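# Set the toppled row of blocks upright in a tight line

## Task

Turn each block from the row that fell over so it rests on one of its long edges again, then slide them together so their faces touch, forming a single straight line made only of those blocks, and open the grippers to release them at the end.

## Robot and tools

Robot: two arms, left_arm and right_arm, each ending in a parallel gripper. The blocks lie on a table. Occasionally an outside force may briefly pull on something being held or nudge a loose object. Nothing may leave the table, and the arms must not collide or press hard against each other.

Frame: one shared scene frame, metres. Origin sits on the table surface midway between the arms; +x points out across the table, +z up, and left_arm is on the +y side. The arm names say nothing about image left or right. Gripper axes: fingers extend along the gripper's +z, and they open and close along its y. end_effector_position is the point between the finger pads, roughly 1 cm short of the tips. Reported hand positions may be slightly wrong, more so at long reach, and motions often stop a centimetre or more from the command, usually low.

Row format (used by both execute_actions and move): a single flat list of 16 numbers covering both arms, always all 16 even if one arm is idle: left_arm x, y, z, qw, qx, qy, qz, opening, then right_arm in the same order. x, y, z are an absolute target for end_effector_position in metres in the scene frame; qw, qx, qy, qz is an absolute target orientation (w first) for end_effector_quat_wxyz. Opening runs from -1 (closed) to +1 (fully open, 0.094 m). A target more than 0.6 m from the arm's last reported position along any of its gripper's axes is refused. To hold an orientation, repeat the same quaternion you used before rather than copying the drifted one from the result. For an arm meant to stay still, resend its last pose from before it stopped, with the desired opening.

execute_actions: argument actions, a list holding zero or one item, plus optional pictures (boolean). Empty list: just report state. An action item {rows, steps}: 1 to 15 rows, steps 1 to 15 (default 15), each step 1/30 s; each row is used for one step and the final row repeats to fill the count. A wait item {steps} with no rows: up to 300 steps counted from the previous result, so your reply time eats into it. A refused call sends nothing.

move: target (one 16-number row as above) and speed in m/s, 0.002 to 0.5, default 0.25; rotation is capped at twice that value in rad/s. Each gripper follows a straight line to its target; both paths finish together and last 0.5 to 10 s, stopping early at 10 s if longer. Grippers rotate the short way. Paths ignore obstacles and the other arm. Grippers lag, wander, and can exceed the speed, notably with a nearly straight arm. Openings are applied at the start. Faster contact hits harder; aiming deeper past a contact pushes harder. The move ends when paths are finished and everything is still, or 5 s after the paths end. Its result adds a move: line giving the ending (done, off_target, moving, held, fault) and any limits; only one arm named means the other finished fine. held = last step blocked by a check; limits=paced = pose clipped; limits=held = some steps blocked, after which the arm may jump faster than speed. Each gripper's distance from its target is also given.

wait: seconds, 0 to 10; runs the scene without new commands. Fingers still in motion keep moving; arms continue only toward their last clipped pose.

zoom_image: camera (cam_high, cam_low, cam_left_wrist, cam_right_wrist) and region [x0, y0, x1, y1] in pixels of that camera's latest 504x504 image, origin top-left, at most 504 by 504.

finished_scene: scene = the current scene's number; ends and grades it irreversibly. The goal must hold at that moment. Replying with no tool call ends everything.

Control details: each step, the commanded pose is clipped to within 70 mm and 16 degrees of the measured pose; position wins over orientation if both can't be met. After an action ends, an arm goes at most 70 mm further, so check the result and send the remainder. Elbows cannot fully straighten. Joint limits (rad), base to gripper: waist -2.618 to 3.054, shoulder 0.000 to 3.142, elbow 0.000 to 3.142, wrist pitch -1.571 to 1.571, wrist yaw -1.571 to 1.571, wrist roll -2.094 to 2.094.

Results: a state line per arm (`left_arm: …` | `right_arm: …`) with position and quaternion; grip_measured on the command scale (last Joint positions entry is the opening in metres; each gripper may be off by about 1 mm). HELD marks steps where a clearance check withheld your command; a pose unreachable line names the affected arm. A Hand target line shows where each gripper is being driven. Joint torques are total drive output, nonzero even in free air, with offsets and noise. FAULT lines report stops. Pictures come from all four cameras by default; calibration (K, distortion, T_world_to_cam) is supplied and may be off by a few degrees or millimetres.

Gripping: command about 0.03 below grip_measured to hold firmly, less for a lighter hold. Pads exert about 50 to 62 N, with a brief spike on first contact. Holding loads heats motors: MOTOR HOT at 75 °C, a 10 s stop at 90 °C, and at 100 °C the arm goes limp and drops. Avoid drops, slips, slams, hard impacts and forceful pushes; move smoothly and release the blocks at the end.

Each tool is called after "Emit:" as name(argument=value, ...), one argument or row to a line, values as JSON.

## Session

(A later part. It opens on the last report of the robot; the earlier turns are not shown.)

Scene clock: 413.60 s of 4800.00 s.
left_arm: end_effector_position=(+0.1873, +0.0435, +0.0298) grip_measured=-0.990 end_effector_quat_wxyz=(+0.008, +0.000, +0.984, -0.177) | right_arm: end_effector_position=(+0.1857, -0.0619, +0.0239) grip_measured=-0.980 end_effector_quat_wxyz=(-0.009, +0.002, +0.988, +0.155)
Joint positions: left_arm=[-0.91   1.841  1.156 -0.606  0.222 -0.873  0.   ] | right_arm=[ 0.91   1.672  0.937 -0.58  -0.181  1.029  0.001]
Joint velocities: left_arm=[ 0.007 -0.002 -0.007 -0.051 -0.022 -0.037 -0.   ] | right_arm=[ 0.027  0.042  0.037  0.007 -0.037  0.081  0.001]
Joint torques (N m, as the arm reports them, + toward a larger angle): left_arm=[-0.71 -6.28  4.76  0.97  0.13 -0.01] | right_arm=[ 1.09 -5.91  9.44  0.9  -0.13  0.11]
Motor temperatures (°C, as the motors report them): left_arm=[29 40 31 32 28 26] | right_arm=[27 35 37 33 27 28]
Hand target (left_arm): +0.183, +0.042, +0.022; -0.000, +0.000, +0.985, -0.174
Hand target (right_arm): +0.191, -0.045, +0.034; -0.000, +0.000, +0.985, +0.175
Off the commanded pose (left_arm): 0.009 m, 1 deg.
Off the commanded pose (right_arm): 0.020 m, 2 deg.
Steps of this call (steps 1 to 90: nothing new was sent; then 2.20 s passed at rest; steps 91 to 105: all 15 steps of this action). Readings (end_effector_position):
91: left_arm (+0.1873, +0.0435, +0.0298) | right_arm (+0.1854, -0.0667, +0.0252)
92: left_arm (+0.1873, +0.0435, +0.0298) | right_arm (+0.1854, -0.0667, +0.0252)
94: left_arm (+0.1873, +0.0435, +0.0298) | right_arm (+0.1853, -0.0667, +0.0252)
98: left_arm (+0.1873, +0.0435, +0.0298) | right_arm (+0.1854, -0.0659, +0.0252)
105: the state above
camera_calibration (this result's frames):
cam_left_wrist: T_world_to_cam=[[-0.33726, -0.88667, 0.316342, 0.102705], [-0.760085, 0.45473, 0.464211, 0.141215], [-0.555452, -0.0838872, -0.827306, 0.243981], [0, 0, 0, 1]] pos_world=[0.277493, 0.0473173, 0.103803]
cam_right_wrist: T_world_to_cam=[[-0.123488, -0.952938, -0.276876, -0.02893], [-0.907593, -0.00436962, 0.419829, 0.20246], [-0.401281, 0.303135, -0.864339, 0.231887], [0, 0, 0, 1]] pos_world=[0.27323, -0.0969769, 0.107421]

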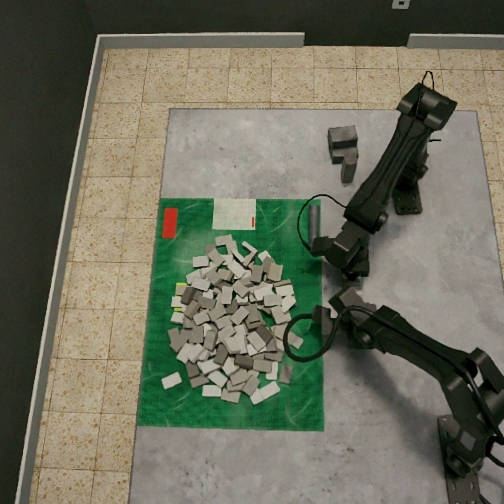

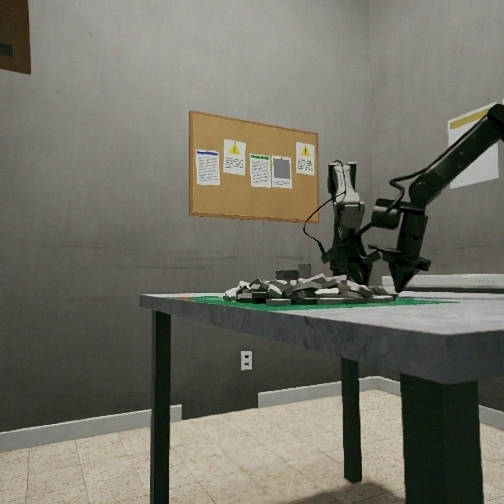

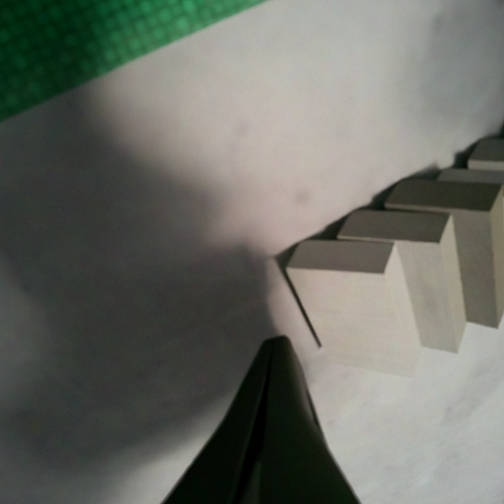

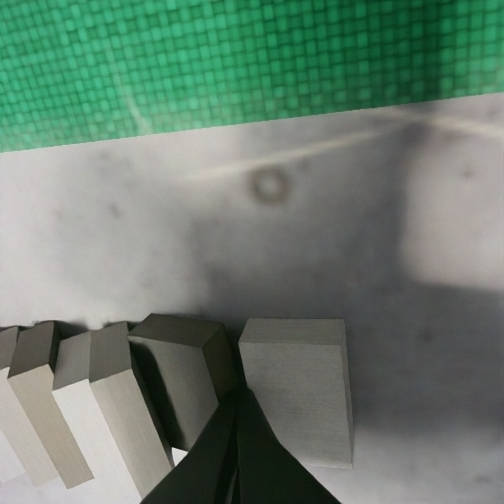

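Emit:
execute_actions(
  actions=[
    {"rows": [[0.183,0.042,0.022,0,0,0.985,-0.174,-1,0.191,-0.044,0.0333,0,0,0.985,0.174,-1],[0.183,0.042,0.022,0,0,0.985,-0.174,-1,0.191,-0.0435,0.0336,0,0,0.985,0.174,-1],[0.183,0.042,0.022,0,0,0.985,-0.174,-1,0.191,-0.043,0.0339,0,0,0.985,0.174,-1],[0.183,0.042,0.022,0,0,0.985,-0.174,-1,0.191,-0.0425,0.0342,0,0,0.985,0.174,-1],[0.183,0.042,0.022,0,0,0.985,-0.174,-1,0.191,-0.042,0.0345,0,0,0.985,0.174,-1],[0.183,0.042,0.022,0,0,0.985,-0.174,-1,0.191,-0.0415,0.0348,0,0,0.985,0.174,-1],[0.183,0.042,0.022,0,0,0.985,-0.174,-1,0.191,-0.041,0.0351,0,0,0.985,0.174,-1],[0.183,0.042,0.022,0,0,0.985,-0.174,-1,0.191,-0.0405,0.0354,0,0,0.985,0.174,-1],[0.183,0.042,0.022,0,0,0.985,-0.174,-1,0.191,-0.04,0.0357,0,0,0.985,0.174,-1],[0.183,0.042,0.022,0,0,0.985,-0.174,-1,0.191,-0.0395,0.036,0,0,0.985,0.174,-1],[0.183,0.042,0.022,0,0,0.985,-0.174,-1,0.191,-0.039,0.0363,0,0,0.985,0.174,-1],[0.183,0.042,0.022,0,0,0.985,-0.174,-1,0.191,-0.0385,0.0366,0,0,0.985,0.174,-1],[0.183,0.042,0.022,0,0,0.985,-0.174,-1,0.191,-0.038,0.0369,0,0,0.985,0.174,-1],[0.183,0.042,0.022,0,0,0.985,-0.174,-1,0.191,-0.0375,0.0372,0,0,0.985,0.174,-1],[0.183,0.042,0.022,0,0,0.985,-0.174,-1,0.191,-0.037,0.0375,0,0,0.985,0.174,-1]], "steps": 15},
  ],
)

Scene clock: 420.50 s of 4800.00 s.
left_arm: end_effector_position=(+0.1873, +0.0435, +0.0298) grip_measured=-0.990 end_effector_quat_wxyz=(+0.008, +0.000, +0.984, -0.177) | right_arm: end_effector_position=(+0.1881, -0.0483, +0.0308) grip_measured=-0.980 end_effector_quat_wxyz=(-0.005, +0.000, +0.986, +0.166)
Joint positions: left_arm=[-0.91   1.841  1.156 -0.606  0.222 -0.873  0.   ] | right_arm=[ 0.926  1.688  0.978 -0.579 -0.181  1.043  0.001]
Joint velocities: left_arm=[ 0.002  0.002 -0.007 -0.007 -0.007 -0.007  0.   ] | right_arm=[0.012 0.032 0.056 0.051 0.095 0.066 0.001]
Joint torques (N m, as the arm reports them, + toward a larger angle): left_arm=[-0.65 -6.22  4.8   0.98  0.15 -0.03] | right_arm=[ 0.9  -5.96  9.25  0.76 -0.06  0.07]
Motor temperatures (°C, as the motors report them): left_arm=[29 40 32 32 28 26] | right_arm=[27 35 37 33 27 28]
Hand target (left_arm): +0.183, +0.042, +0.022; -0.000, +0.000, +0.985, -0.174
Hand target (right_arm): +0.191, -0.037, +0.038; -0.000, +0.000, +0.985, +0.175
Off the commanded pose (left_arm): 0.009 m, 1 deg.
Off the commanded pose (right_arm): 0.013 m, 1 deg.
Steps of this call (steps 1 to 90: nothing new was sent; then 3.40 s passed at rest; steps 91 to 105: all 15 steps of this action). Readings (end_effector_position):
91: left_arm (+0.1873, +0.0435, +0.0298) | right_arm (+0.1861, -0.0587, +0.0255)
92: left_arm (+0.1873, +0.0435, +0.0298) | right_arm (+0.1861, -0.0587, +0.0255)
94: left_arm (+0.1873, +0.0435, +0.0298) | right_arm (+0.1861, -0.0587, +0.0255)
98: left_arm (+0.1873, +0.0435, +0.0298) | right_arm (+0.1863, -0.0555, +0.0270)
105: the state above
camera_calibration (this result's frames):
cam_left_wrist: T_world_to_cam=[[-0.33726, -0.88667, 0.316342, 0.102705], [-0.760085, 0.45473, 0.464211, 0.141215], [-0.555452, -0.0838872, -0.827306, 0.243981], [0, 0, 0, 1]] pos_world=[0.277493, 0.0473173, 0.103803]
cam_right_wrist: T_world_to_cam=[[-0.118598, -0.946848, -0.29902, -0.0137013], [-0.911534, -0.0155987, 0.410928, 0.202219], [-0.39375, 0.321302, -0.861235, 0.234019], [0, 0, 0, 1]] pos_world=[0.27485, -0.0850094, 0.11435]

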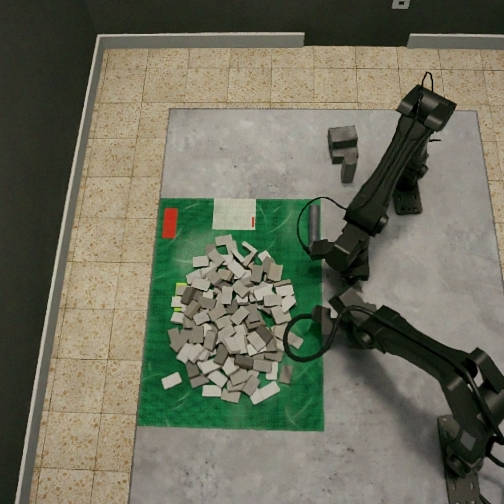

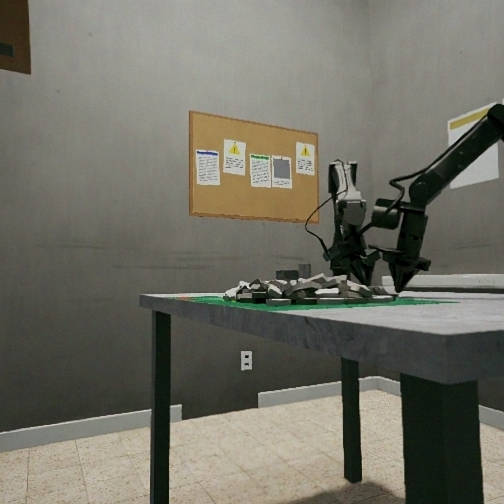

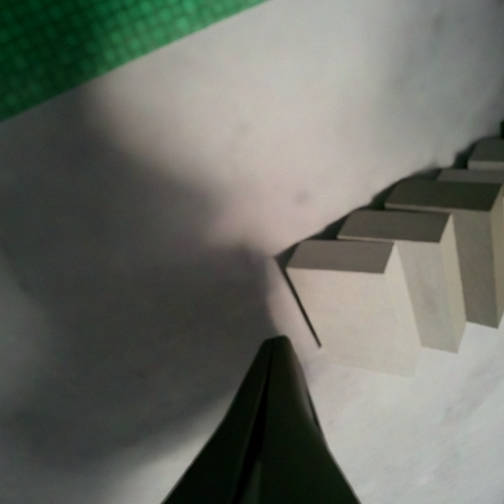

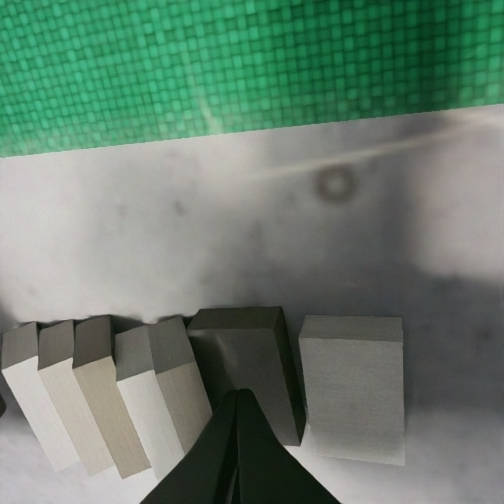

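Emit:
move(
  target=[0.183,0.042,0.016,0,0,0.985,-0.174,-1,0.189,-0.104,0.038,0,0,0.985,0.174,-1],
  speed=0.08,
)

Scene clock: 495.60 s of 4800.00 s.
left_arm: end_effector_position=(+0.1897, +0.0408, +0.0246) grip_measured=-0.990 end_effector_quat_wxyz=(+0.009, +0.001, +0.984, -0.178) | right_arm: end_effector_position=(+0.1911, -0.0996, +0.0343) grip_measured=-0.980 end_effector_quat_wxyz=(-0.000, +0.004, +0.986, +0.170)
Joint positions: left_arm=[-0.91   1.86   1.156 -0.584  0.222 -0.873  0.   ] | right_arm=[ 0.812  1.526  0.824 -0.596 -0.208  0.94   0.001]
Joint velocities: left_arm=[-0.002  0.002 -0.002 -0.051 -0.022 -0.022 -0.   ] | right_arm=[-0.007  0.002  0.002  0.081 -0.037 -0.051 -0.   ]
Joint torques (N m, as the arm reports them, + toward a larger angle): left_arm=[-0.74 -6.86  3.86  0.98  0.14  0.  ] | right_arm=[-0.52 -7.66  5.29  0.63 -0.17 -0.17]
Motor temperatures (°C, as the motors report them): left_arm=[29 39 32 32 28 26] | right_arm=[27 36 37 32 27 28]
Hand target (left_arm): +0.183, +0.042, +0.016; -0.000, +0.000, +0.985, -0.174
Hand target (right_arm): +0.189, -0.104, +0.038; +0.000, -0.000, +0.985, +0.173
Off the commanded pose (left_arm): 0.011 m, 1 deg.
Off the commanded pose (right_arm): 0.006 m, 1 deg.
After step 90, 70.97 s passed at rest.
move: off_target (left_arm)
camera_calibration (this result's frames):
cam_left_wrist: T_world_to_cam=[[-0.338065, -0.885767, 0.318008, 0.102896], [-0.761259, 0.456047, 0.460983, 0.146861], [-0.55335, -0.0862445, -0.828472, 0.240462], [0, 0, 0, 1]] pos_world=[0.279644, 0.0449049, 0.0987934]
cam_right_wrist: T_world_to_cam=[[-0.12466, -0.943654, -0.306555, -0.0592028], [-0.914699, -0.0104083, 0.404001, 0.20407], [-0.384428, 0.330769, -0.861862, 0.253866], [0, 0, 0, 1]] pos_world=[0.276876, -0.137714, 0.118204]

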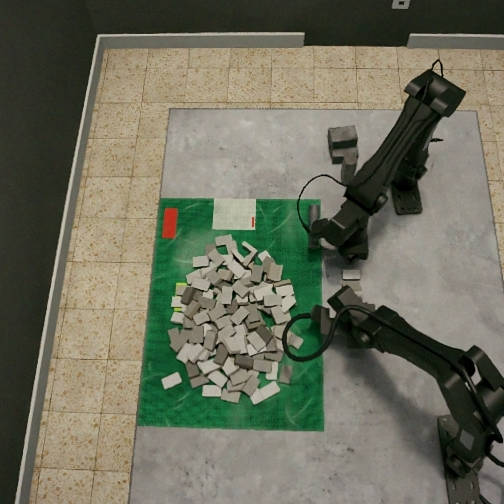

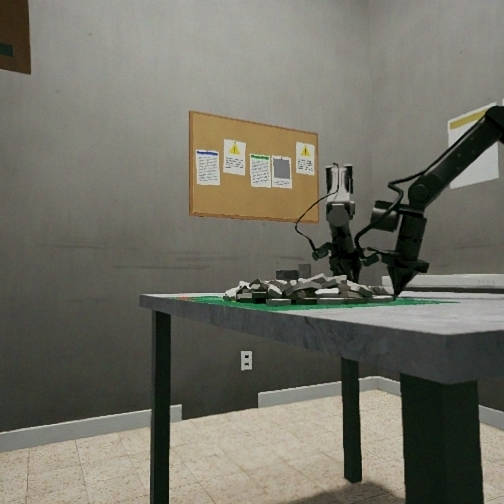

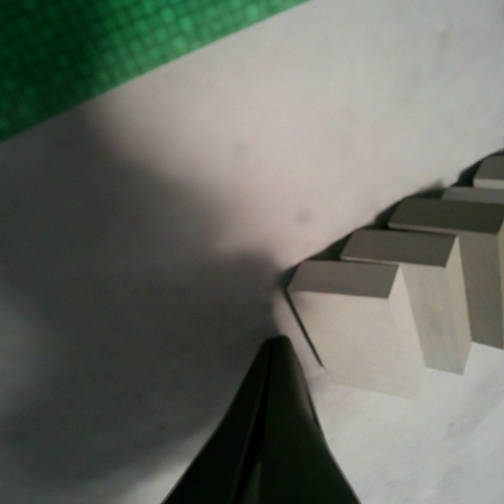

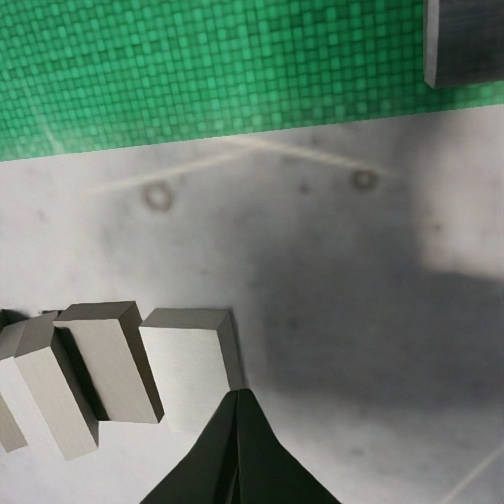

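Emit:
move(
  target=[0.183,0.042,0.016,0,0,0.985,-0.174,-1,0.189,-0.116,0.036,0,0,0.985,0.174,-1],
  speed=0.05,
)

Emit:
move(
  target=[0.183,0.042,0.016,0,0,0.985,-0.174,-1,0.189,-0.114,0.021,0,0,0.985,0.174,-1],
  speed=0.03,
)

Scene clock: 508.93 s of 4800.00 s.
left_arm: end_effector_position=(+0.1897, +0.0408, +0.0246) grip_measured=-0.990 end_effector_quat_wxyz=(+0.009, +0.001, +0.984, -0.178) | right_arm: end_effector_position=(+0.1908, -0.1119, +0.0323) grip_measured=-0.980 end_effector_quat_wxyz=(-0.001, +0.004, +0.986, +0.169)
Joint positions: left_arm=[-0.91   1.86   1.156 -0.583  0.222 -0.873  0.   ] | right_arm=[ 0.781  1.494  0.787 -0.599 -0.217  0.91   0.001]
Joint velocities: left_arm=[-0.017 -0.002  0.002 -0.022 -0.022  0.066  0.001] | right_arm=[-0.007  0.002  0.002 -0.007 -0.066 -0.066 -0.   ]
Joint torques (N m, as the arm reports them, + toward a larger angle): left_arm=[-0.73 -6.96  3.85  0.98  0.14 -0.02] | right_arm=[-0.62 -7.35  5.31  0.66 -0.14 -0.12]
Motor temperatures (°C, as the motors report them): left_arm=[29 40 32 32 28 26] | right_arm=[27 36 36 32 27 28]
Hand target (left_arm): +0.183, +0.042, +0.016; -0.000, +0.000, +0.985, -0.174
Hand target (right_arm): +0.189, -0.116, +0.036; -0.000, +0.000, +0.985, +0.174
Off the commanded pose (left_arm): 0.011 m, 1 deg.
Off the commanded pose (right_arm): 0.006 m, 1 deg.
After step 90, 9.60 s passed at rest.
move: off_target (left_arm)
camera_calibration (this result's frames):
cam_left_wrist: T_world_to_cam=[[-0.338146, -0.885676, 0.318175, 0.102856], [-0.761376, 0.456179, 0.46066, 0.146949], [-0.55314, -0.0864804, -0.828587, 0.240483], [0, 0, 0, 1]] pos_world=[0.279685, 0.0448593, 0.0988411]
cam_right_wrist: T_world_to_cam=[[-0.125285, -0.943846, -0.30571, -0.0713232], [-0.913955, -0.0100847, 0.405689, 0.20431], [-0.385991, 0.330232, -0.86137, 0.256315], [0, 0, 0, 1]] pos_world=[0.27673, -0.149901, 0.116092]

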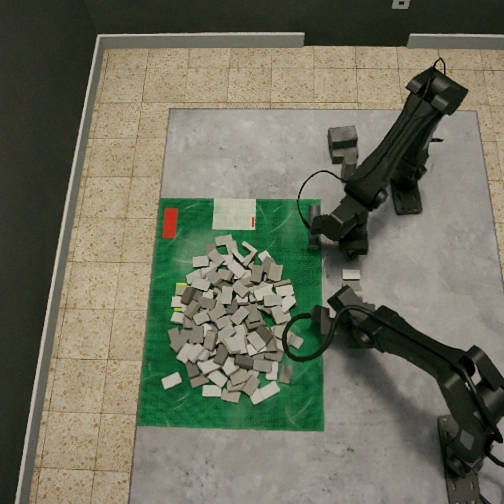

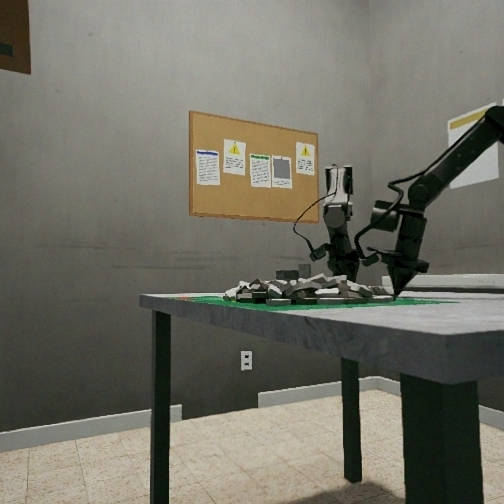

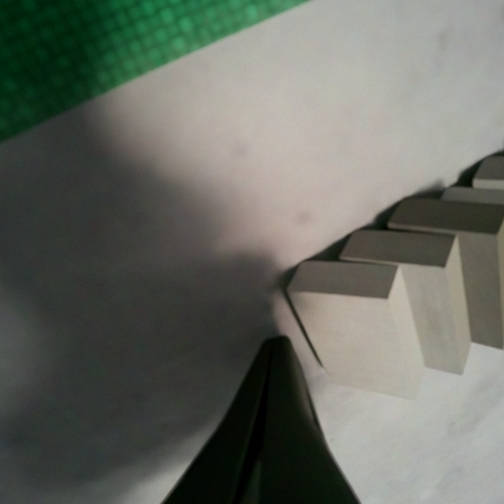

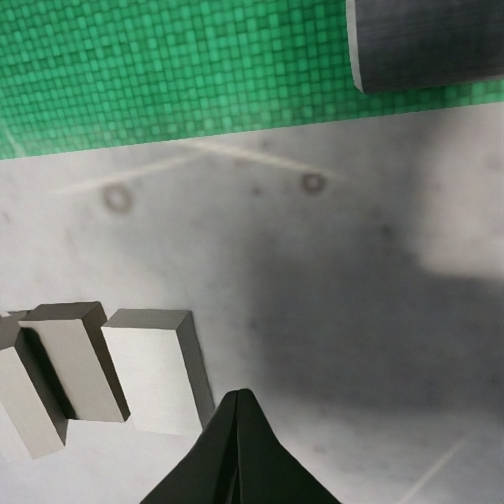

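Scene clock: 509.63 s of 4800.00 s.
left_arm: end_effector_position=(+0.1898, +0.0407, +0.0246) grip_measured=-0.990 end_effector_quat_wxyz=(+0.009, +0.001, +0.984, -0.178) | right_arm: end_effector_position=(+0.1890, -0.1139, +0.0250) grip_measured=-0.980 end_effector_quat_wxyz=(+0.001, +0.004, +0.985, +0.171)
Joint positions: left_arm=[-0.91   1.86   1.156 -0.583  0.222 -0.873  0.   ] | right_arm=[ 0.781  1.494  0.752 -0.558 -0.217  0.91   0.001]
Joint velocities: left_arm=[-0.012 -0.002  0.012 -0.051 -0.007 -0.007  0.   ] | right_arm=[-0.017 -0.007 -0.002  0.007  0.081  0.022  0.   ]
Joint torques (N m, as the arm reports them, + toward a larger angle): left_arm=[-0.72 -6.91  3.9   0.99  0.15 -0.03] | right_arm=[-0.24 -4.42  5.28  0.91 -0.15 -0.12]
Motor temperatures (°C, as the motors report them): left_arm=[29 40 32 32 28 26] | right_arm=[27 36 36 32 27 28]
Hand target (left_arm): +0.183, +0.042, +0.016; -0.000, +0.000, +0.985, -0.174
Hand target (right_arm): +0.189, -0.114, +0.021; +0.000, +0.000, +0.985, +0.174
Off the commanded pose (left_arm): 0.011 m, 1 deg.
Off the commanded pose (right_arm): 0.004 m, 1 deg.
move: off_target (left_arm)
camera_calibration (this result's frames):
cam_left_wrist: T_world_to_cam=[[-0.338227, -0.885586, 0.318341, 0.102817], [-0.761493, 0.45631, 0.460337, 0.147038], [-0.55293, -0.0867164, -0.828703, 0.240504], [0, 0, 0, 1]] pos_world=[0.279726, 0.0448136, 0.0988888]
cam_right_wrist: T_world_to_cam=[[-0.124152, -0.942496, -0.310302, -0.0757193], [-0.915442, -0.011855, 0.402275, 0.205841], [-0.382822, 0.334007, -0.861329, 0.249803], [0, 0, 0, 1]] pos_world=[0.274665, -0.152361, 0.108862]

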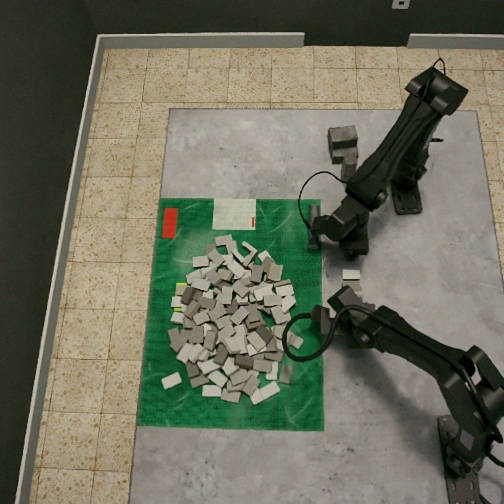

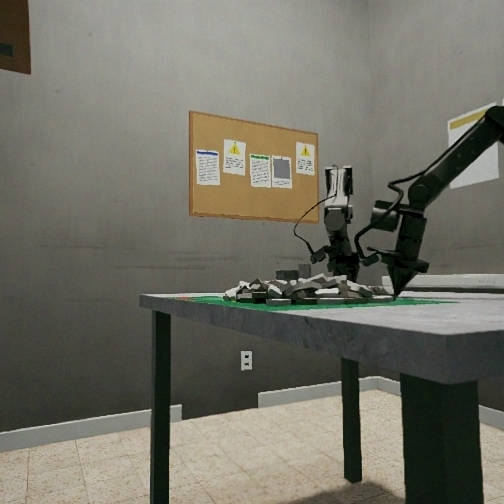

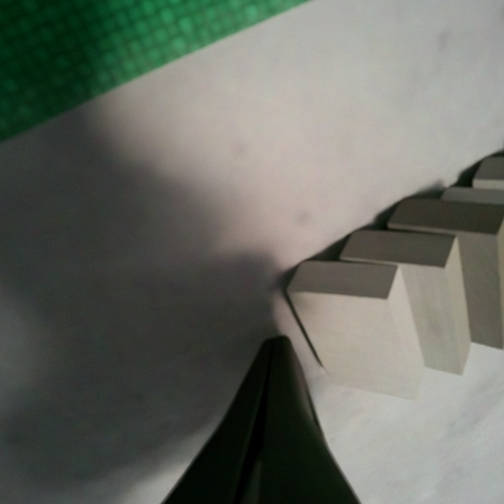

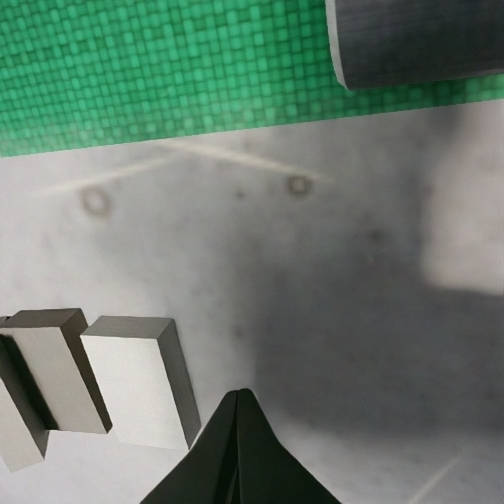

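Emit:
move(
  target=[0.183,0.042,0.016,0,0,0.985,-0.174,-1,0.189,-0.112,0.014,0,0,0.985,0.174,-1],
  speed=0.03,
)

Scene clock: 521.23 s of 4800.00 s.
left_arm: end_effector_position=(+0.1898, +0.0407, +0.0246) grip_measured=-0.990 end_effector_quat_wxyz=(+0.009, +0.001, +0.984, -0.178) | right_arm: end_effector_position=(+0.1910, -0.1116, +0.0191) grip_measured=-0.980 end_effector_quat_wxyz=(+0.003, +0.003, +0.985, +0.175)
Joint positions: left_arm=[-0.91   1.86   1.156 -0.583  0.222 -0.873  0.   ] | right_arm=[ 0.781  1.513  0.74  -0.519 -0.217  0.91   0.001]
Joint velocities: left_arm=[-0.002  0.007  0.007  0.007 -0.007  0.022 -0.   ] | right_arm=[-0.007  0.002 -0.002 -0.081 -0.051  0.022 -0.001]
Joint torques (N m, as the arm reports them, + toward a larger angle): left_arm=[-0.73 -6.91  3.96  0.98  0.13 -0.02] | right_arm=[ 0.16 -4.19  5.12  0.96 -0.16 -0.06]
Motor temperatures (°C, as the motors report them): left_arm=[29 40 31 32 28 26] | right_arm=[27 35 36 32 27 28]
Hand target (left_arm): +0.183, +0.042, +0.016; -0.000, +0.000, +0.985, -0.174
Hand target (right_arm): +0.189, -0.112, +0.014; -0.000, +0.000, +0.985, +0.174
Off the commanded pose (left_arm): 0.011 m, 1 deg.
Off the commanded pose (right_arm): 0.006 m, 1 deg.
After step 90, 7.73 s passed at rest.
move: off_target (left_arm)
camera_calibration (this result's frames):
cam_left_wrist: T_world_to_cam=[[-0.338227, -0.885586, 0.318341, 0.102817], [-0.761493, 0.45631, 0.460337, 0.147038], [-0.55293, -0.0867164, -0.828703, 0.240504], [0, 0, 0, 1]] pos_world=[0.279726, 0.0448136, 0.0988888]
cam_right_wrist: T_world_to_cam=[[-0.122459, -0.94048, -0.317018, -0.0750126], [-0.9176, -0.0144243, 0.397244, 0.210245], [-0.378173, 0.339542, -0.861218, 0.244501], [0, 0, 0, 1]] pos_world=[0.276199, -0.150534, 0.10327]

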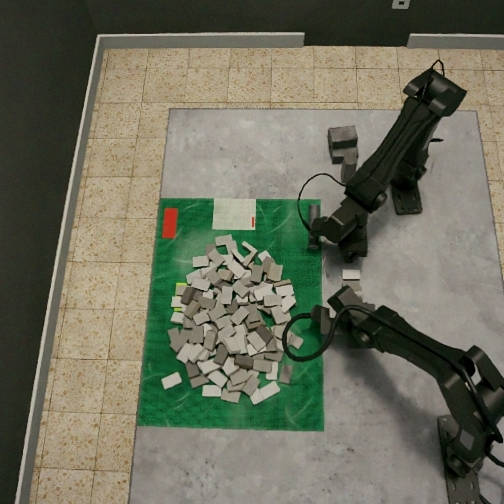

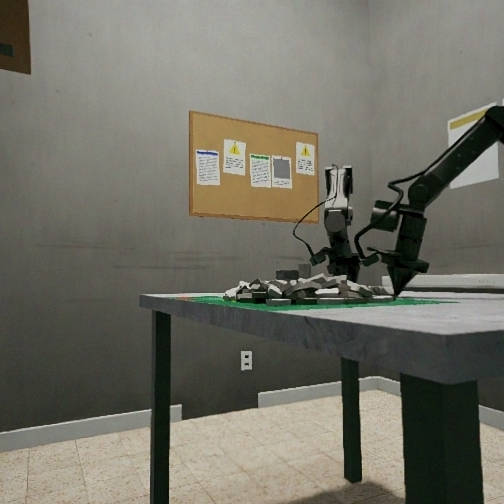

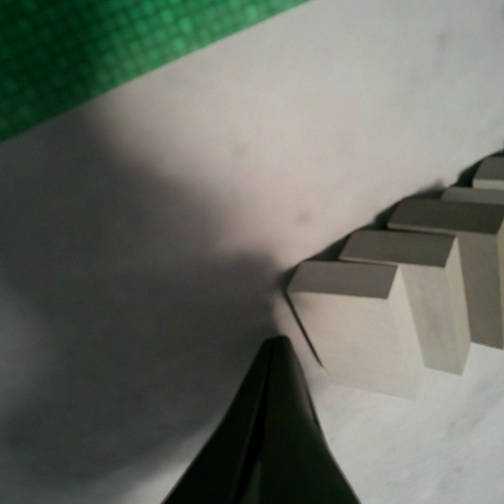

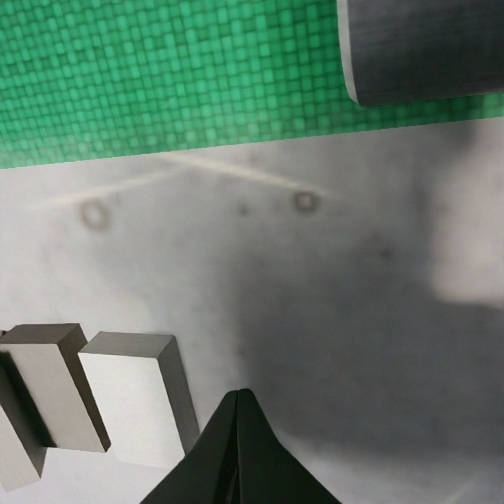

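Emit:
execute_actions(
  actions=[
    {"rows": [[0.183,0.042,0.016,0,0,0.985,-0.174,-1,0.19,-0.111,0.0144,0,0,0.985,0.174,-1],[0.183,0.042,0.016,0,0,0.985,-0.174,-1,0.19,-0.110,0.0148,0,0,0.985,0.174,-1],[0.183,0.042,0.016,0,0,0.985,-0.174,-1,0.19,-0.109,0.0152,0,0,0.985,0.174,-1],[0.183,0.042,0.016,0,0,0.985,-0.174,-1,0.19,-0.108,0.0156,0,0,0.985,0.174,-1],[0.183,0.042,0.016,0,0,0.985,-0.174,-1,0.19,-0.107,0.016,0,0,0.985,0.174,-1],[0.183,0.042,0.016,0,0,0.985,-0.174,-1,0.19,-0.106,0.0164,0,0,0.985,0.174,-1],[0.183,0.042,0.016,0,0,0.985,-0.174,-1,0.19,-0.105,0.0168,0,0,0.985,0.174,-1],[0.183,0.042,0.016,0,0,0.985,-0.174,-1,0.19,-0.104,0.0172,0,0,0.985,0.174,-1],[0.183,0.042,0.016,0,0,0.985,-0.174,-1,0.19,-0.103,0.0176,0,0,0.985,0.174,-1],[0.183,0.042,0.016,0,0,0.985,-0.174,-1,0.19,-0.102,0.018,0,0,0.985,0.174,-1],[0.183,0.042,0.016,0,0,0.985,-0.174,-1,0.19,-0.101,0.0184,0,0,0.985,0.174,-1],[0.183,0.042,0.016,0,0,0.985,-0.174,-1,0.19,-0.100,0.0188,0,0,0.985,0.174,-1],[0.183,0.042,0.016,0,0,0.985,-0.174,-1,0.19,-0.099,0.0192,0,0,0.985,0.174,-1],[0.183,0.042,0.016,0,0,0.985,-0.174,-1,0.19,-0.098,0.0196,0,0,0.985,0.174,-1],[0.183,0.042,0.016,0,0,0.985,-0.174,-1,0.19,-0.097,0.020,0,0,0.985,0.174,-1]], "steps": 15},
  ],
  pictures=false,
)

Scene clock: 529.17 s of 4800.00 s.
left_arm: end_effector_position=(+0.1898, +0.0407, +0.0246) grip_measured=-0.990 end_effector_quat_wxyz=(+0.009, +0.001, +0.984, -0.178) | right_arm: end_effector_position=(+0.1840, -0.1098, +0.0122) grip_measured=-0.980 end_effector_quat_wxyz=(-0.007, -0.001, +0.986, +0.165)
Joint positions: left_arm=[-0.91   1.86   1.156 -0.583  0.222 -0.873  0.   ] | right_arm=[ 0.804  1.539  0.74  -0.517 -0.217  0.921  0.001]
Joint velocities: left_arm=[ 0.022 -0.017 -0.007  0.022 -0.051 -0.022 -0.   ] | right_arm=[ 0.051  0.046  0.012  0.022 -0.007 -0.007  0.001]
Joint torques (N m, as the arm reports them, + toward a larger angle): left_arm=[-0.75 -6.85  3.91  1.    0.14 -0.01] | right_arm=[ 0.83 -4.35  9.62  0.75 -0.05  0.07]
Motor temperatures (°C, as the motors report them): left_arm=[29 40 31 32 28 26] | right_arm=[27 35 35 33 27 28]
Hand target (left_arm): +0.183, +0.042, +0.016; -0.000, +0.000, +0.985, -0.174
Hand target (right_arm): +0.190, -0.097, +0.020; -0.000, +0.000, +0.985, +0.175
Off the commanded pose (left_arm): 0.011 m, 1 deg.
Off the commanded pose (right_arm): 0.016 m, 1 deg.
Steps of this call (steps 1 to 90: nothing new was sent; then 4.43 s passed at rest; steps 91 to 105: all 15 steps of this action). Readings (end_effector_position):
91: left_arm (+0.1898, +0.0407, +0.0246) | right_arm (+0.1913, -0.1112, +0.0193)
92: left_arm (+0.1898, +0.0407, +0.0246) | right_arm (+0.1913, -0.1112, +0.0193)
94: left_arm (+0.1898, +0.0407, +0.0246) | right_arm (+0.1913, -0.1112, +0.0193)
98: left_arm (+0.1898, +0.0407, +0.0246) | right_arm (+0.1896, -0.1114, +0.0162)
105: the state above

Emit:
execute_actions(
  actions=[
    {"rows": [[0.183,0.042,0.016,0,0,0.985,-0.174,-1,0.19,-0.097,0.022,0,0,0.985,0.174,-1],[0.183,0.042,0.016,0,0,0.985,-0.174,-1,0.19,-0.097,0.023,0,0,0.985,0.174,-1],[0.183,0.042,0.016,0,0,0.985,-0.174,-1,0.19,-0.097,0.024,0,0,0.985,0.174,-1],[0.183,0.042,0.016,0,0,0.985,-0.174,-1,0.19,-0.097,0.025,0,0,0.985,0.174,-1]], "steps": 10},
  ],
  pictures=false,
)

Scene clock: 532.20 s of 4800.00 s.
left_arm: end_effector_position=(+0.1898, +0.0407, +0.0246) grip_measured=-0.990 end_effector_quat_wxyz=(+0.009, +0.001, +0.984, -0.178) | right_arm: end_effector_position=(+0.1868, -0.1044, +0.0174) grip_measured=-0.980 end_effector_quat_wxyz=(-0.004, +0.001, +0.985, +0.170)
Joint positions: left_arm=[-0.91   1.86   1.156 -0.583  0.222 -0.873  0.   ] | right_arm=[ 0.808  1.542  0.763 -0.526 -0.217  0.929  0.001]
Joint velocities: left_arm=[-0.012 -0.027 -0.007  0.007  0.022  0.007  0.   ] | right_arm=[ 0.002 -0.007  0.017 -0.007 -0.051  0.066  0.001]
Joint torques (N m, as the arm reports them, + toward a larger angle): left_arm=[-0.72 -6.9   3.85  0.98  0.14 -0.01] | right_arm=[ 0.87 -5.25  8.91  0.61 -0.06  0.1 ]
Motor temperatures (°C, as the motors report them): left_arm=[29 40 31 32 28 26] | right_arm=[27 35 36 32 27 28]
Hand target (left_arm): +0.183, +0.042, +0.016; -0.000, +0.000, +0.985, -0.174
Hand target (right_arm): +0.190, -0.097, +0.025; +0.000, +0.000, +0.985, +0.175
Off the commanded pose (left_arm): 0.011 m, 1 deg.
Off the commanded pose (right_arm): 0.011 m, 1 deg.
Steps of this call (steps 1 to 81: nothing new was sent; steps 82 to 91: all 10 steps of this action). Readings (end_effector_position):
82: left_arm (+0.1898, +0.0407, +0.0246) | right_arm (+0.1851, -0.1065, +0.0144)
83: left_arm (+0.1898, +0.0407, +0.0246) | right_arm (+0.1851, -0.1065, +0.0144)
85: left_arm (+0.1898, +0.0407, +0.0246) | right_arm (+0.1850, -0.1068, +0.0145)
89: left_arm (+0.1898, +0.0407, +0.0246) | right_arm (+0.1863, -0.1051, +0.0168)
91: the state above

Emit:
execute_actions(
  actions=[
    {"rows": [[0.183,0.042,0.016,0,0,0.985,-0.174,-1,0.191,-0.096,0.026,0,0,0.985,0.174,-1],[0.183,0.042,0.016,0,0,0.985,-0.174,-1,0.191,-0.095,0.026,0,0,0.985,0.174,-1],[0.183,0.042,0.016,0,0,0.985,-0.174,-1,0.191,-0.094,0.026,0,0,0.985,0.174,-1],[0.183,0.042,0.016,0,0,0.985,-0.174,-1,0.191,-0.093,0.026,0,0,0.985,0.174,-1],[0.183,0.042,0.016,0,0,0.985,-0.174,-1,0.191,-0.092,0.026,0,0,0.985,0.174,-1],[0.183,0.042,0.016,0,0,0.985,-0.174,-1,0.191,-0.091,0.026,0,0,0.985,0.174,-1],[0.183,0.042,0.016,0,0,0.985,-0.174,-1,0.191,-0.090,0.026,0,0,0.985,0.174,-1],[0.183,0.042,0.016,0,0,0.985,-0.174,-1,0.191,-0.089,0.026,0,0,0.985,0.174,-1],[0.183,0.042,0.016,0,0,0.985,-0.174,-1,0.191,-0.088,0.026,0,0,0.985,0.174,-1],[0.183,0.042,0.016,0,0,0.985,-0.174,-1,0.191,-0.087,0.026,0,0,0.985,0.174,-1],[0.183,0.042,0.016,0,0,0.985,-0.174,-1,0.191,-0.086,0.026,0,0,0.985,0.174,-1],[0.183,0.042,0.016,0,0,0.985,-0.174,-1,0.191,-0.085,0.026,0,0,0.985,0.174,-1],[0.183,0.042,0.016,0,0,0.985,-0.174,-1,0.191,-0.084,0.026,0,0,0.985,0.174,-1],[0.183,0.042,0.016,0,0,0.985,-0.174,-1,0.191,-0.083,0.026,0,0,0.985,0.174,-1],[0.183,0.042,0.016,0,0,0.985,-0.174,-1,0.191,-0.082,0.026,0,0,0.985,0.174,-1]], "steps": 15},
  ],
)

Scene clock: 540.13 s of 4800.00 s.
left_arm: end_effector_position=(+0.1898, +0.0407, +0.0246) grip_measured=-0.990 end_effector_quat_wxyz=(+0.009, +0.001, +0.984, -0.178) | right_arm: end_effector_position=(+0.1859, -0.0929, +0.0200) grip_measured=-0.980 end_effector_quat_wxyz=(-0.007, -0.002, +0.986, +0.170)
Joint positions: left_arm=[-0.91   1.86   1.156 -0.583  0.222 -0.873  0.   ] | right_arm=[ 0.836  1.571  0.804 -0.536 -0.214  0.952  0.001]
Joint velocities: left_arm=[-0.022  0.007 -0.012 -0.022  0.007 -0.037  0.   ] | right_arm=[ 0.046  0.046  0.066 -0.081  0.081  0.066  0.001]
Joint torques (N m, as the arm reports them, + toward a larger angle): left_arm=[-0.8  -6.89  3.92  0.97  0.13 -0.01] | right_arm=[ 0.93 -4.69  8.95  0.77 -0.05  0.08]
Motor temperatures (°C, as the motors report them): left_arm=[29 40 31 32 28 26] | right_arm=[27 35 37 32 27 28]
Hand target (left_arm): +0.183, +0.042, +0.016; -0.000, +0.000, +0.985, -0.174
Hand target (right_arm): +0.191, -0.082, +0.026; -0.000, +0.000, +0.985, +0.175
Off the commanded pose (left_arm): 0.011 m, 1 deg.
Off the commanded pose (right_arm): 0.013 m, 1 deg.
Steps of this call (steps 1 to 90: nothing new was sent; then 4.43 s passed at rest; steps 91 to 105: all 15 steps of this action). Readings (end_effector_position):
91: left_arm (+0.1898, +0.0407, +0.0246) | right_arm (+0.1864, -0.1049, +0.0173)
92: left_arm (+0.1898, +0.0407, +0.0246) | right_arm (+0.1863, -0.1050, +0.0173)
94: left_arm (+0.1898, +0.0407, +0.0246) | right_arm (+0.1859, -0.1047, +0.0176)
98: left_arm (+0.1898, +0.0407, +0.0246) | right_arm (+0.1867, -0.0990, +0.0214)
105: the state above
camera_calibration (this result's frames):
cam_left_wrist: T_world_to_cam=[[-0.338227, -0.885586, 0.318341, 0.102817], [-0.761493, 0.45631, 0.460337, 0.147038], [-0.55293, -0.0867164, -0.828703, 0.240504], [0, 0, 0, 1]] pos_world=[0.279726, 0.0448136, 0.0988888]
cam_right_wrist: T_world_to_cam=[[-0.115177, -0.945343, -0.305057, -0.0597957], [-0.909749, -0.0229249, 0.414525, 0.202929], [-0.398862, 0.325269, -0.857385, 0.239427], [0, 0, 0, 1]] pos_world=[0.273226, -0.129754, 0.102921]

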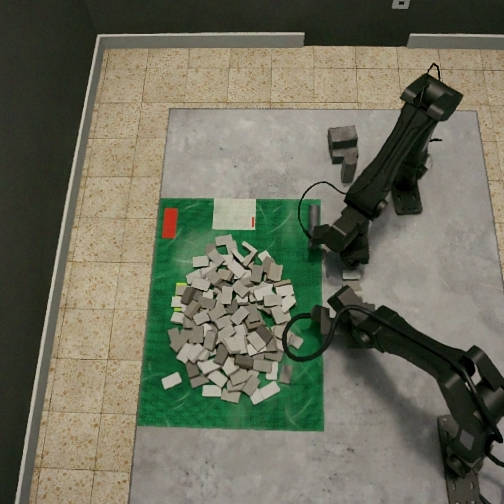

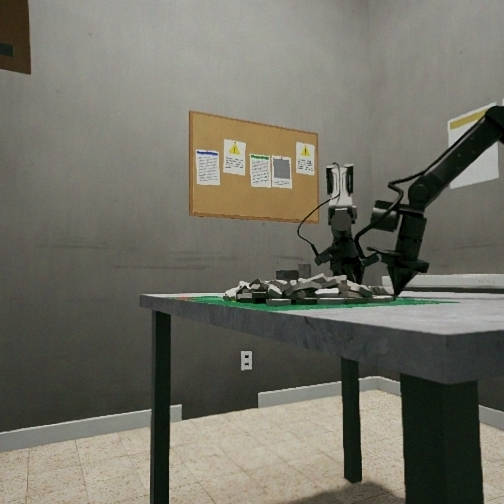

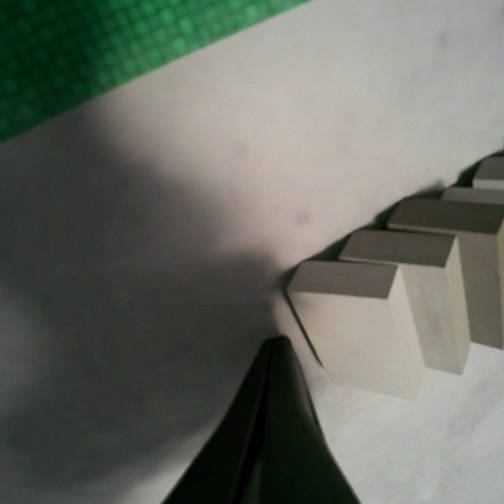

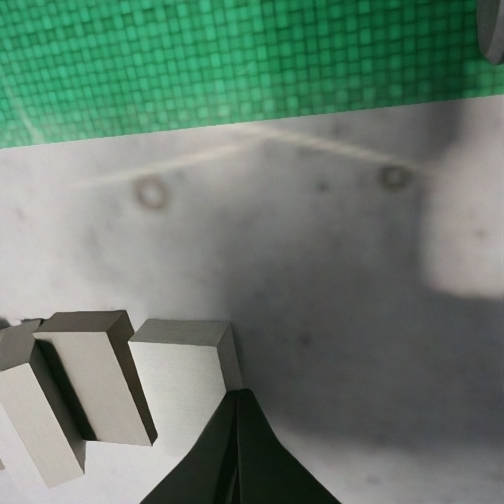

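Emit:
execute_actions(
  actions=[
    {"rows": [[0.183,0.042,0.016,0,0,0.985,-0.174,-1,0.191,-0.0812,0.025,0,0,0.985,0.174,-1],[0.183,0.042,0.016,0,0,0.985,-0.174,-1,0.191,-0.0804,0.025,0,0,0.985,0.174,-1],[0.183,0.042,0.016,0,0,0.985,-0.174,-1,0.191,-0.0796,0.025,0,0,0.985,0.174,-1],[0.183,0.042,0.016,0,0,0.985,-0.174,-1,0.191,-0.0788,0.025,0,0,0.985,0.174,-1],[0.183,0.042,0.016,0,0,0.985,-0.174,-1,0.191,-0.078,0.025,0,0,0.985,0.174,-1],[0.183,0.042,0.016,0,0,0.985,-0.174,-1,0.191,-0.0772,0.025,0,0,0.985,0.174,-1],[0.183,0.042,0.016,0,0,0.985,-0.174,-1,0.191,-0.0764,0.025,0,0,0.985,0.174,-1],[0.183,0.042,0.016,0,0,0.985,-0.174,-1,0.191,-0.0756,0.025,0,0,0.985,0.174,-1],[0.183,0.042,0.016,0,0,0.985,-0.174,-1,0.191,-0.0748,0.025,0,0,0.985,0.174,-1],[0.183,0.042,0.016,0,0,0.985,-0.174,-1,0.191,-0.074,0.025,0,0,0.985,0.174,-1],[0.183,0.042,0.016,0,0,0.985,-0.174,-1,0.191,-0.0732,0.025,0,0,0.985,0.174,-1],[0.183,0.042,0.016,0,0,0.985,-0.174,-1,0.191,-0.0724,0.025,0,0,0.985,0.174,-1],[0.183,0.042,0.016,0,0,0.985,-0.174,-1,0.191,-0.0716,0.025,0,0,0.985,0.174,-1],[0.183,0.042,0.016,0,0,0.985,-0.174,-1,0.191,-0.0708,0.025,0,0,0.985,0.174,-1],[0.183,0.042,0.016,0,0,0.985,-0.174,-1,0.191,-0.070,0.025,0,0,0.985,0.174,-1]], "steps": 15},
  ],
)

Scene clock: 547.43 s of 4800.00 s.
left_arm: end_effector_position=(+0.1898, +0.0407, +0.0246) grip_measured=-0.990 end_effector_quat_wxyz=(+0.009, +0.001, +0.984, -0.178) | right_arm: end_effector_position=(+0.1867, -0.0853, +0.0207) grip_measured=-0.980 end_effector_quat_wxyz=(-0.006, +0.002, +0.987, +0.163)
Joint positions: left_arm=[-0.91   1.86   1.156 -0.583  0.222 -0.873  0.   ] | right_arm=[ 0.858  1.6    0.84  -0.549 -0.197  0.979  0.001]
Joint velocities: left_arm=[-0.002 -0.017 -0.002  0.007  0.095  0.081  0.001] | right_arm=[ 0.037  0.042  0.095 -0.051  0.081  0.037 -0.001]
Joint torques (N m, as the arm reports them, + toward a larger angle): left_arm=[-0.76 -6.94  3.87  0.99  0.14 -0.03] | right_arm=[ 1.17 -4.25  8.93  1.03 -0.14  0.07]
Motor temperatures (°C, as the motors report them): left_arm=[29 40 31 32 28 26] | right_arm=[27 35 37 32 27 28]
Hand target (left_arm): +0.183, +0.042, +0.016; -0.000, +0.000, +0.985, -0.174
Hand target (right_arm): +0.191, -0.070, +0.026; +0.000, +0.000, +0.985, +0.175
Off the commanded pose (left_arm): 0.011 m, 1 deg.
Off the commanded pose (right_arm): 0.016 m, 2 deg.
Steps of this call (steps 1 to 90: nothing new was sent; then 3.80 s passed at rest; steps 91 to 105: all 15 steps of this action). Readings (end_effector_position):
91: left_arm (+0.1898, +0.0407, +0.0246) | right_arm (+0.1863, -0.0909, +0.0207)
92: left_arm (+0.1898, +0.0407, +0.0246) | right_arm (+0.1863, -0.0909, +0.0207)
94: left_arm (+0.1898, +0.0407, +0.0246) | right_arm (+0.1860, -0.0908, +0.0204)
98: left_arm (+0.1898, +0.0407, +0.0246) | right_arm (+0.1866, -0.0870, +0.0207)
105: the state above
camera_calibration (this result's frames):
cam_left_wrist: T_world_to_cam=[[-0.338227, -0.885586, 0.318341, 0.102817], [-0.761493, 0.45631, 0.460337, 0.147038], [-0.55293, -0.0867164, -0.828703, 0.240504], [0, 0, 0, 1]] pos_world=[0.279726, 0.0448136, 0.0988888]
cam_right_wrist: T_world_to_cam=[[-0.122315, -0.948655, -0.291707, -0.0515866], [-0.910306, -0.00987671, 0.413817, 0.204731], [-0.395451, 0.316159, -0.862359, 0.236575], [0, 0, 0, 1]] pos_world=[0.273612, -0.121711, 0.104243]

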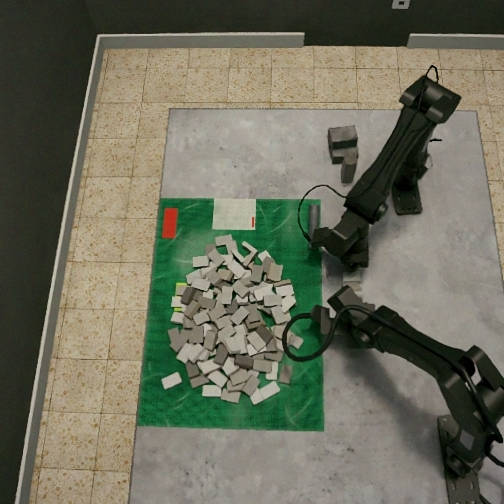

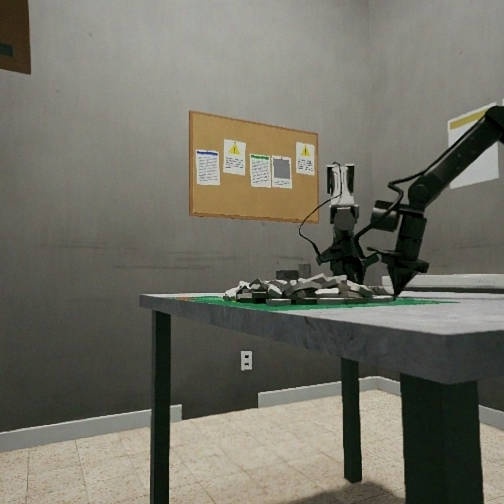

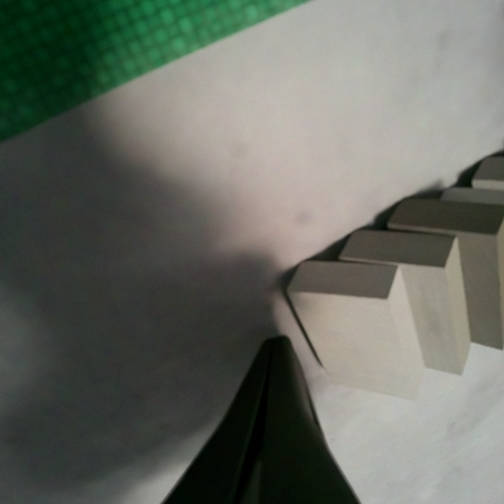

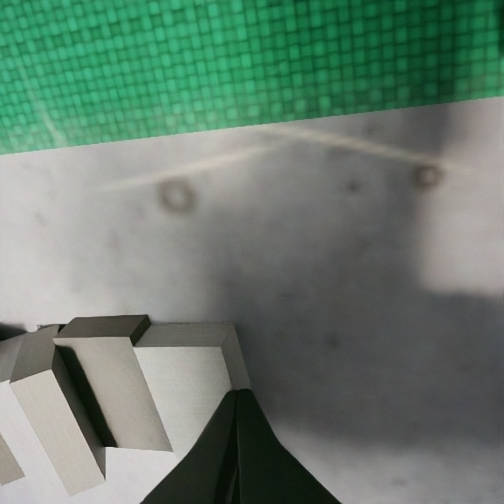

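Emit:
execute_actions(
  actions=[
    {"rows": [[0.183,0.042,0.016,0,0,0.985,-0.174,-1,0.191,-0.069,0.025,0,0,0.985,0.174,-1],[0.183,0.042,0.016,0,0,0.985,-0.174,-1,0.191,-0.068,0.025,0,0,0.985,0.174,-1],[0.183,0.042,0.016,0,0,0.985,-0.174,-1,0.191,-0.067,0.025,0,0,0.985,0.174,-1],[0.183,0.042,0.016,0,0,0.985,-0.174,-1,0.191,-0.066,0.025,0,0,0.985,0.174,-1],[0.183,0.042,0.016,0,0,0.985,-0.174,-1,0.191,-0.065,0.025,0,0,0.985,0.174,-1],[0.183,0.042,0.016,0,0,0.985,-0.174,-1,0.191,-0.064,0.025,0,0,0.985,0.174,-1],[0.183,0.042,0.016,0,0,0.985,-0.174,-1,0.191,-0.063,0.025,0,0,0.985,0.174,-1],[0.183,0.042,0.016,0,0,0.985,-0.174,-1,0.191,-0.062,0.025,0,0,0.985,0.174,-1],[0.183,0.042,0.016,0,0,0.985,-0.174,-1,0.191,-0.061,0.025,0,0,0.985,0.174,-1],[0.183,0.042,0.016,0,0,0.985,-0.174,-1,0.191,-0.060,0.025,0,0,0.985,0.174,-1],[0.183,0.042,0.016,0,0,0.985,-0.174,-1,0.191,-0.059,0.025,0,0,0.985,0.174,-1],[0.183,0.042,0.016,0,0,0.985,-0.174,-1,0.191,-0.058,0.025,0,0,0.985,0.174,-1],[0.183,0.042,0.016,0,0,0.985,-0.174,-1,0.191,-0.057,0.025,0,0,0.985,0.174,-1],[0.183,0.042,0.016,0,0,0.985,-0.174,-1,0.191,-0.056,0.025,0,0,0.985,0.174,-1],[0.183,0.042,0.016,0,0,0.985,-0.174,-1,0.191,-0.055,0.025,0,0,0.985,0.174,-1]], "steps": 15},
  ],
)

Scene clock: 555.23 s of 4800.00 s.
left_arm: end_effector_position=(+0.1898, +0.0407, +0.0246) grip_measured=-0.991 end_effector_quat_wxyz=(+0.009, +0.001, +0.984, -0.178) | right_arm: end_effector_position=(+0.1866, -0.0719, +0.0209) grip_measured=-0.980 end_effector_quat_wxyz=(-0.006, +0.002, +0.987, +0.160)
Joint positions: left_arm=[-0.91   1.86   1.156 -0.583  0.222 -0.873  0.   ] | right_arm=[ 0.887  1.642  0.888 -0.554 -0.187  1.007  0.001]
Joint velocities: left_arm=[-0.002 -0.002 -0.002  0.037 -0.037  0.022  0.   ] | right_arm=[ 0.027  0.076  0.085 -0.022  0.022  0.037  0.001]
Joint torques (N m, as the arm reports them, + toward a larger angle): left_arm=[-0.77 -6.86  3.91  1.01  0.12 -0.03] | right_arm=[ 1.23 -4.5   8.82  1.03 -0.16  0.08]
Motor temperatures (°C, as the motors report them): left_arm=[29 40 31 32 28 26] | right_arm=[27 35 37 32 27 28]
Hand target (left_arm): +0.183, +0.042, +0.016; -0.000, +0.000, +0.985, -0.174
Hand target (right_arm): +0.190, -0.055, +0.026; -0.000, +0.000, +0.985, +0.175
Off the commanded pose (left_arm): 0.011 m, 1 deg.
Off the commanded pose (right_arm): 0.018 m, 2 deg.
Steps of this call (steps 1 to 90: nothing new was sent; then 4.30 s passed at rest; steps 91 to 105: all 15 steps of this action). Readings (end_effector_position):
91: left_arm (+0.1898, +0.0407, +0.0246) | right_arm (+0.1868, -0.0840, +0.0208)
92: left_arm (+0.1898, +0.0407, +0.0246) | right_arm (+0.1866, -0.0839, +0.0207)
94: left_arm (+0.1898, +0.0407, +0.0246) | right_arm (+0.1867, -0.0838, +0.0208)
98: left_arm (+0.1898, +0.0407, +0.0246) | right_arm (+0.1868, -0.0792, +0.0209)
105: the state above
camera_calibration (this result's frames):
cam_left_wrist: T_world_to_cam=[[-0.338227, -0.885586, 0.318341, 0.102817], [-0.761493, 0.45631, 0.460337, 0.147038], [-0.55293, -0.0867164, -0.828703, 0.240504], [0, 0, 0, 1]] pos_world=[0.279726, 0.0448136, 0.0988888]
cam_right_wrist: T_world_to_cam=[[-0.121852, -0.950373, -0.286257, -0.0391684], [-0.909763, -0.00836863, 0.415045, 0.204646], [-0.396843, 0.311, -0.863594, 0.23239], [0, 0, 0, 1]] pos_world=[0.273629, -0.107785, 0.104541]

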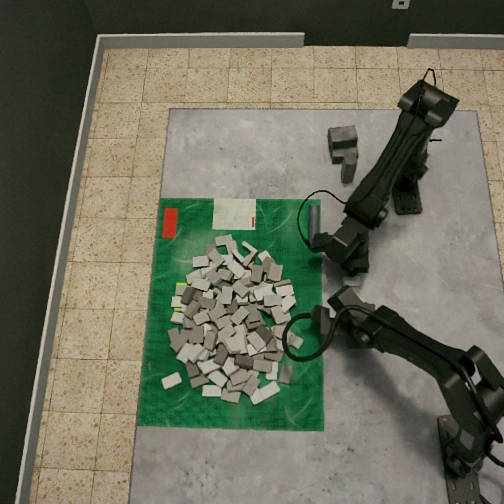

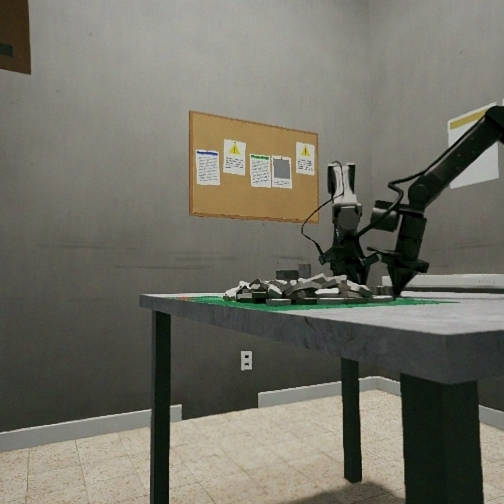

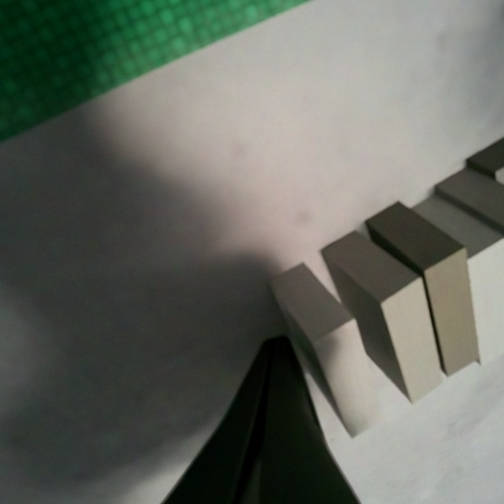

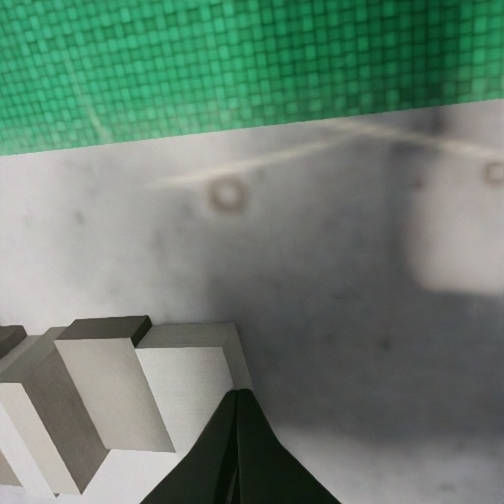

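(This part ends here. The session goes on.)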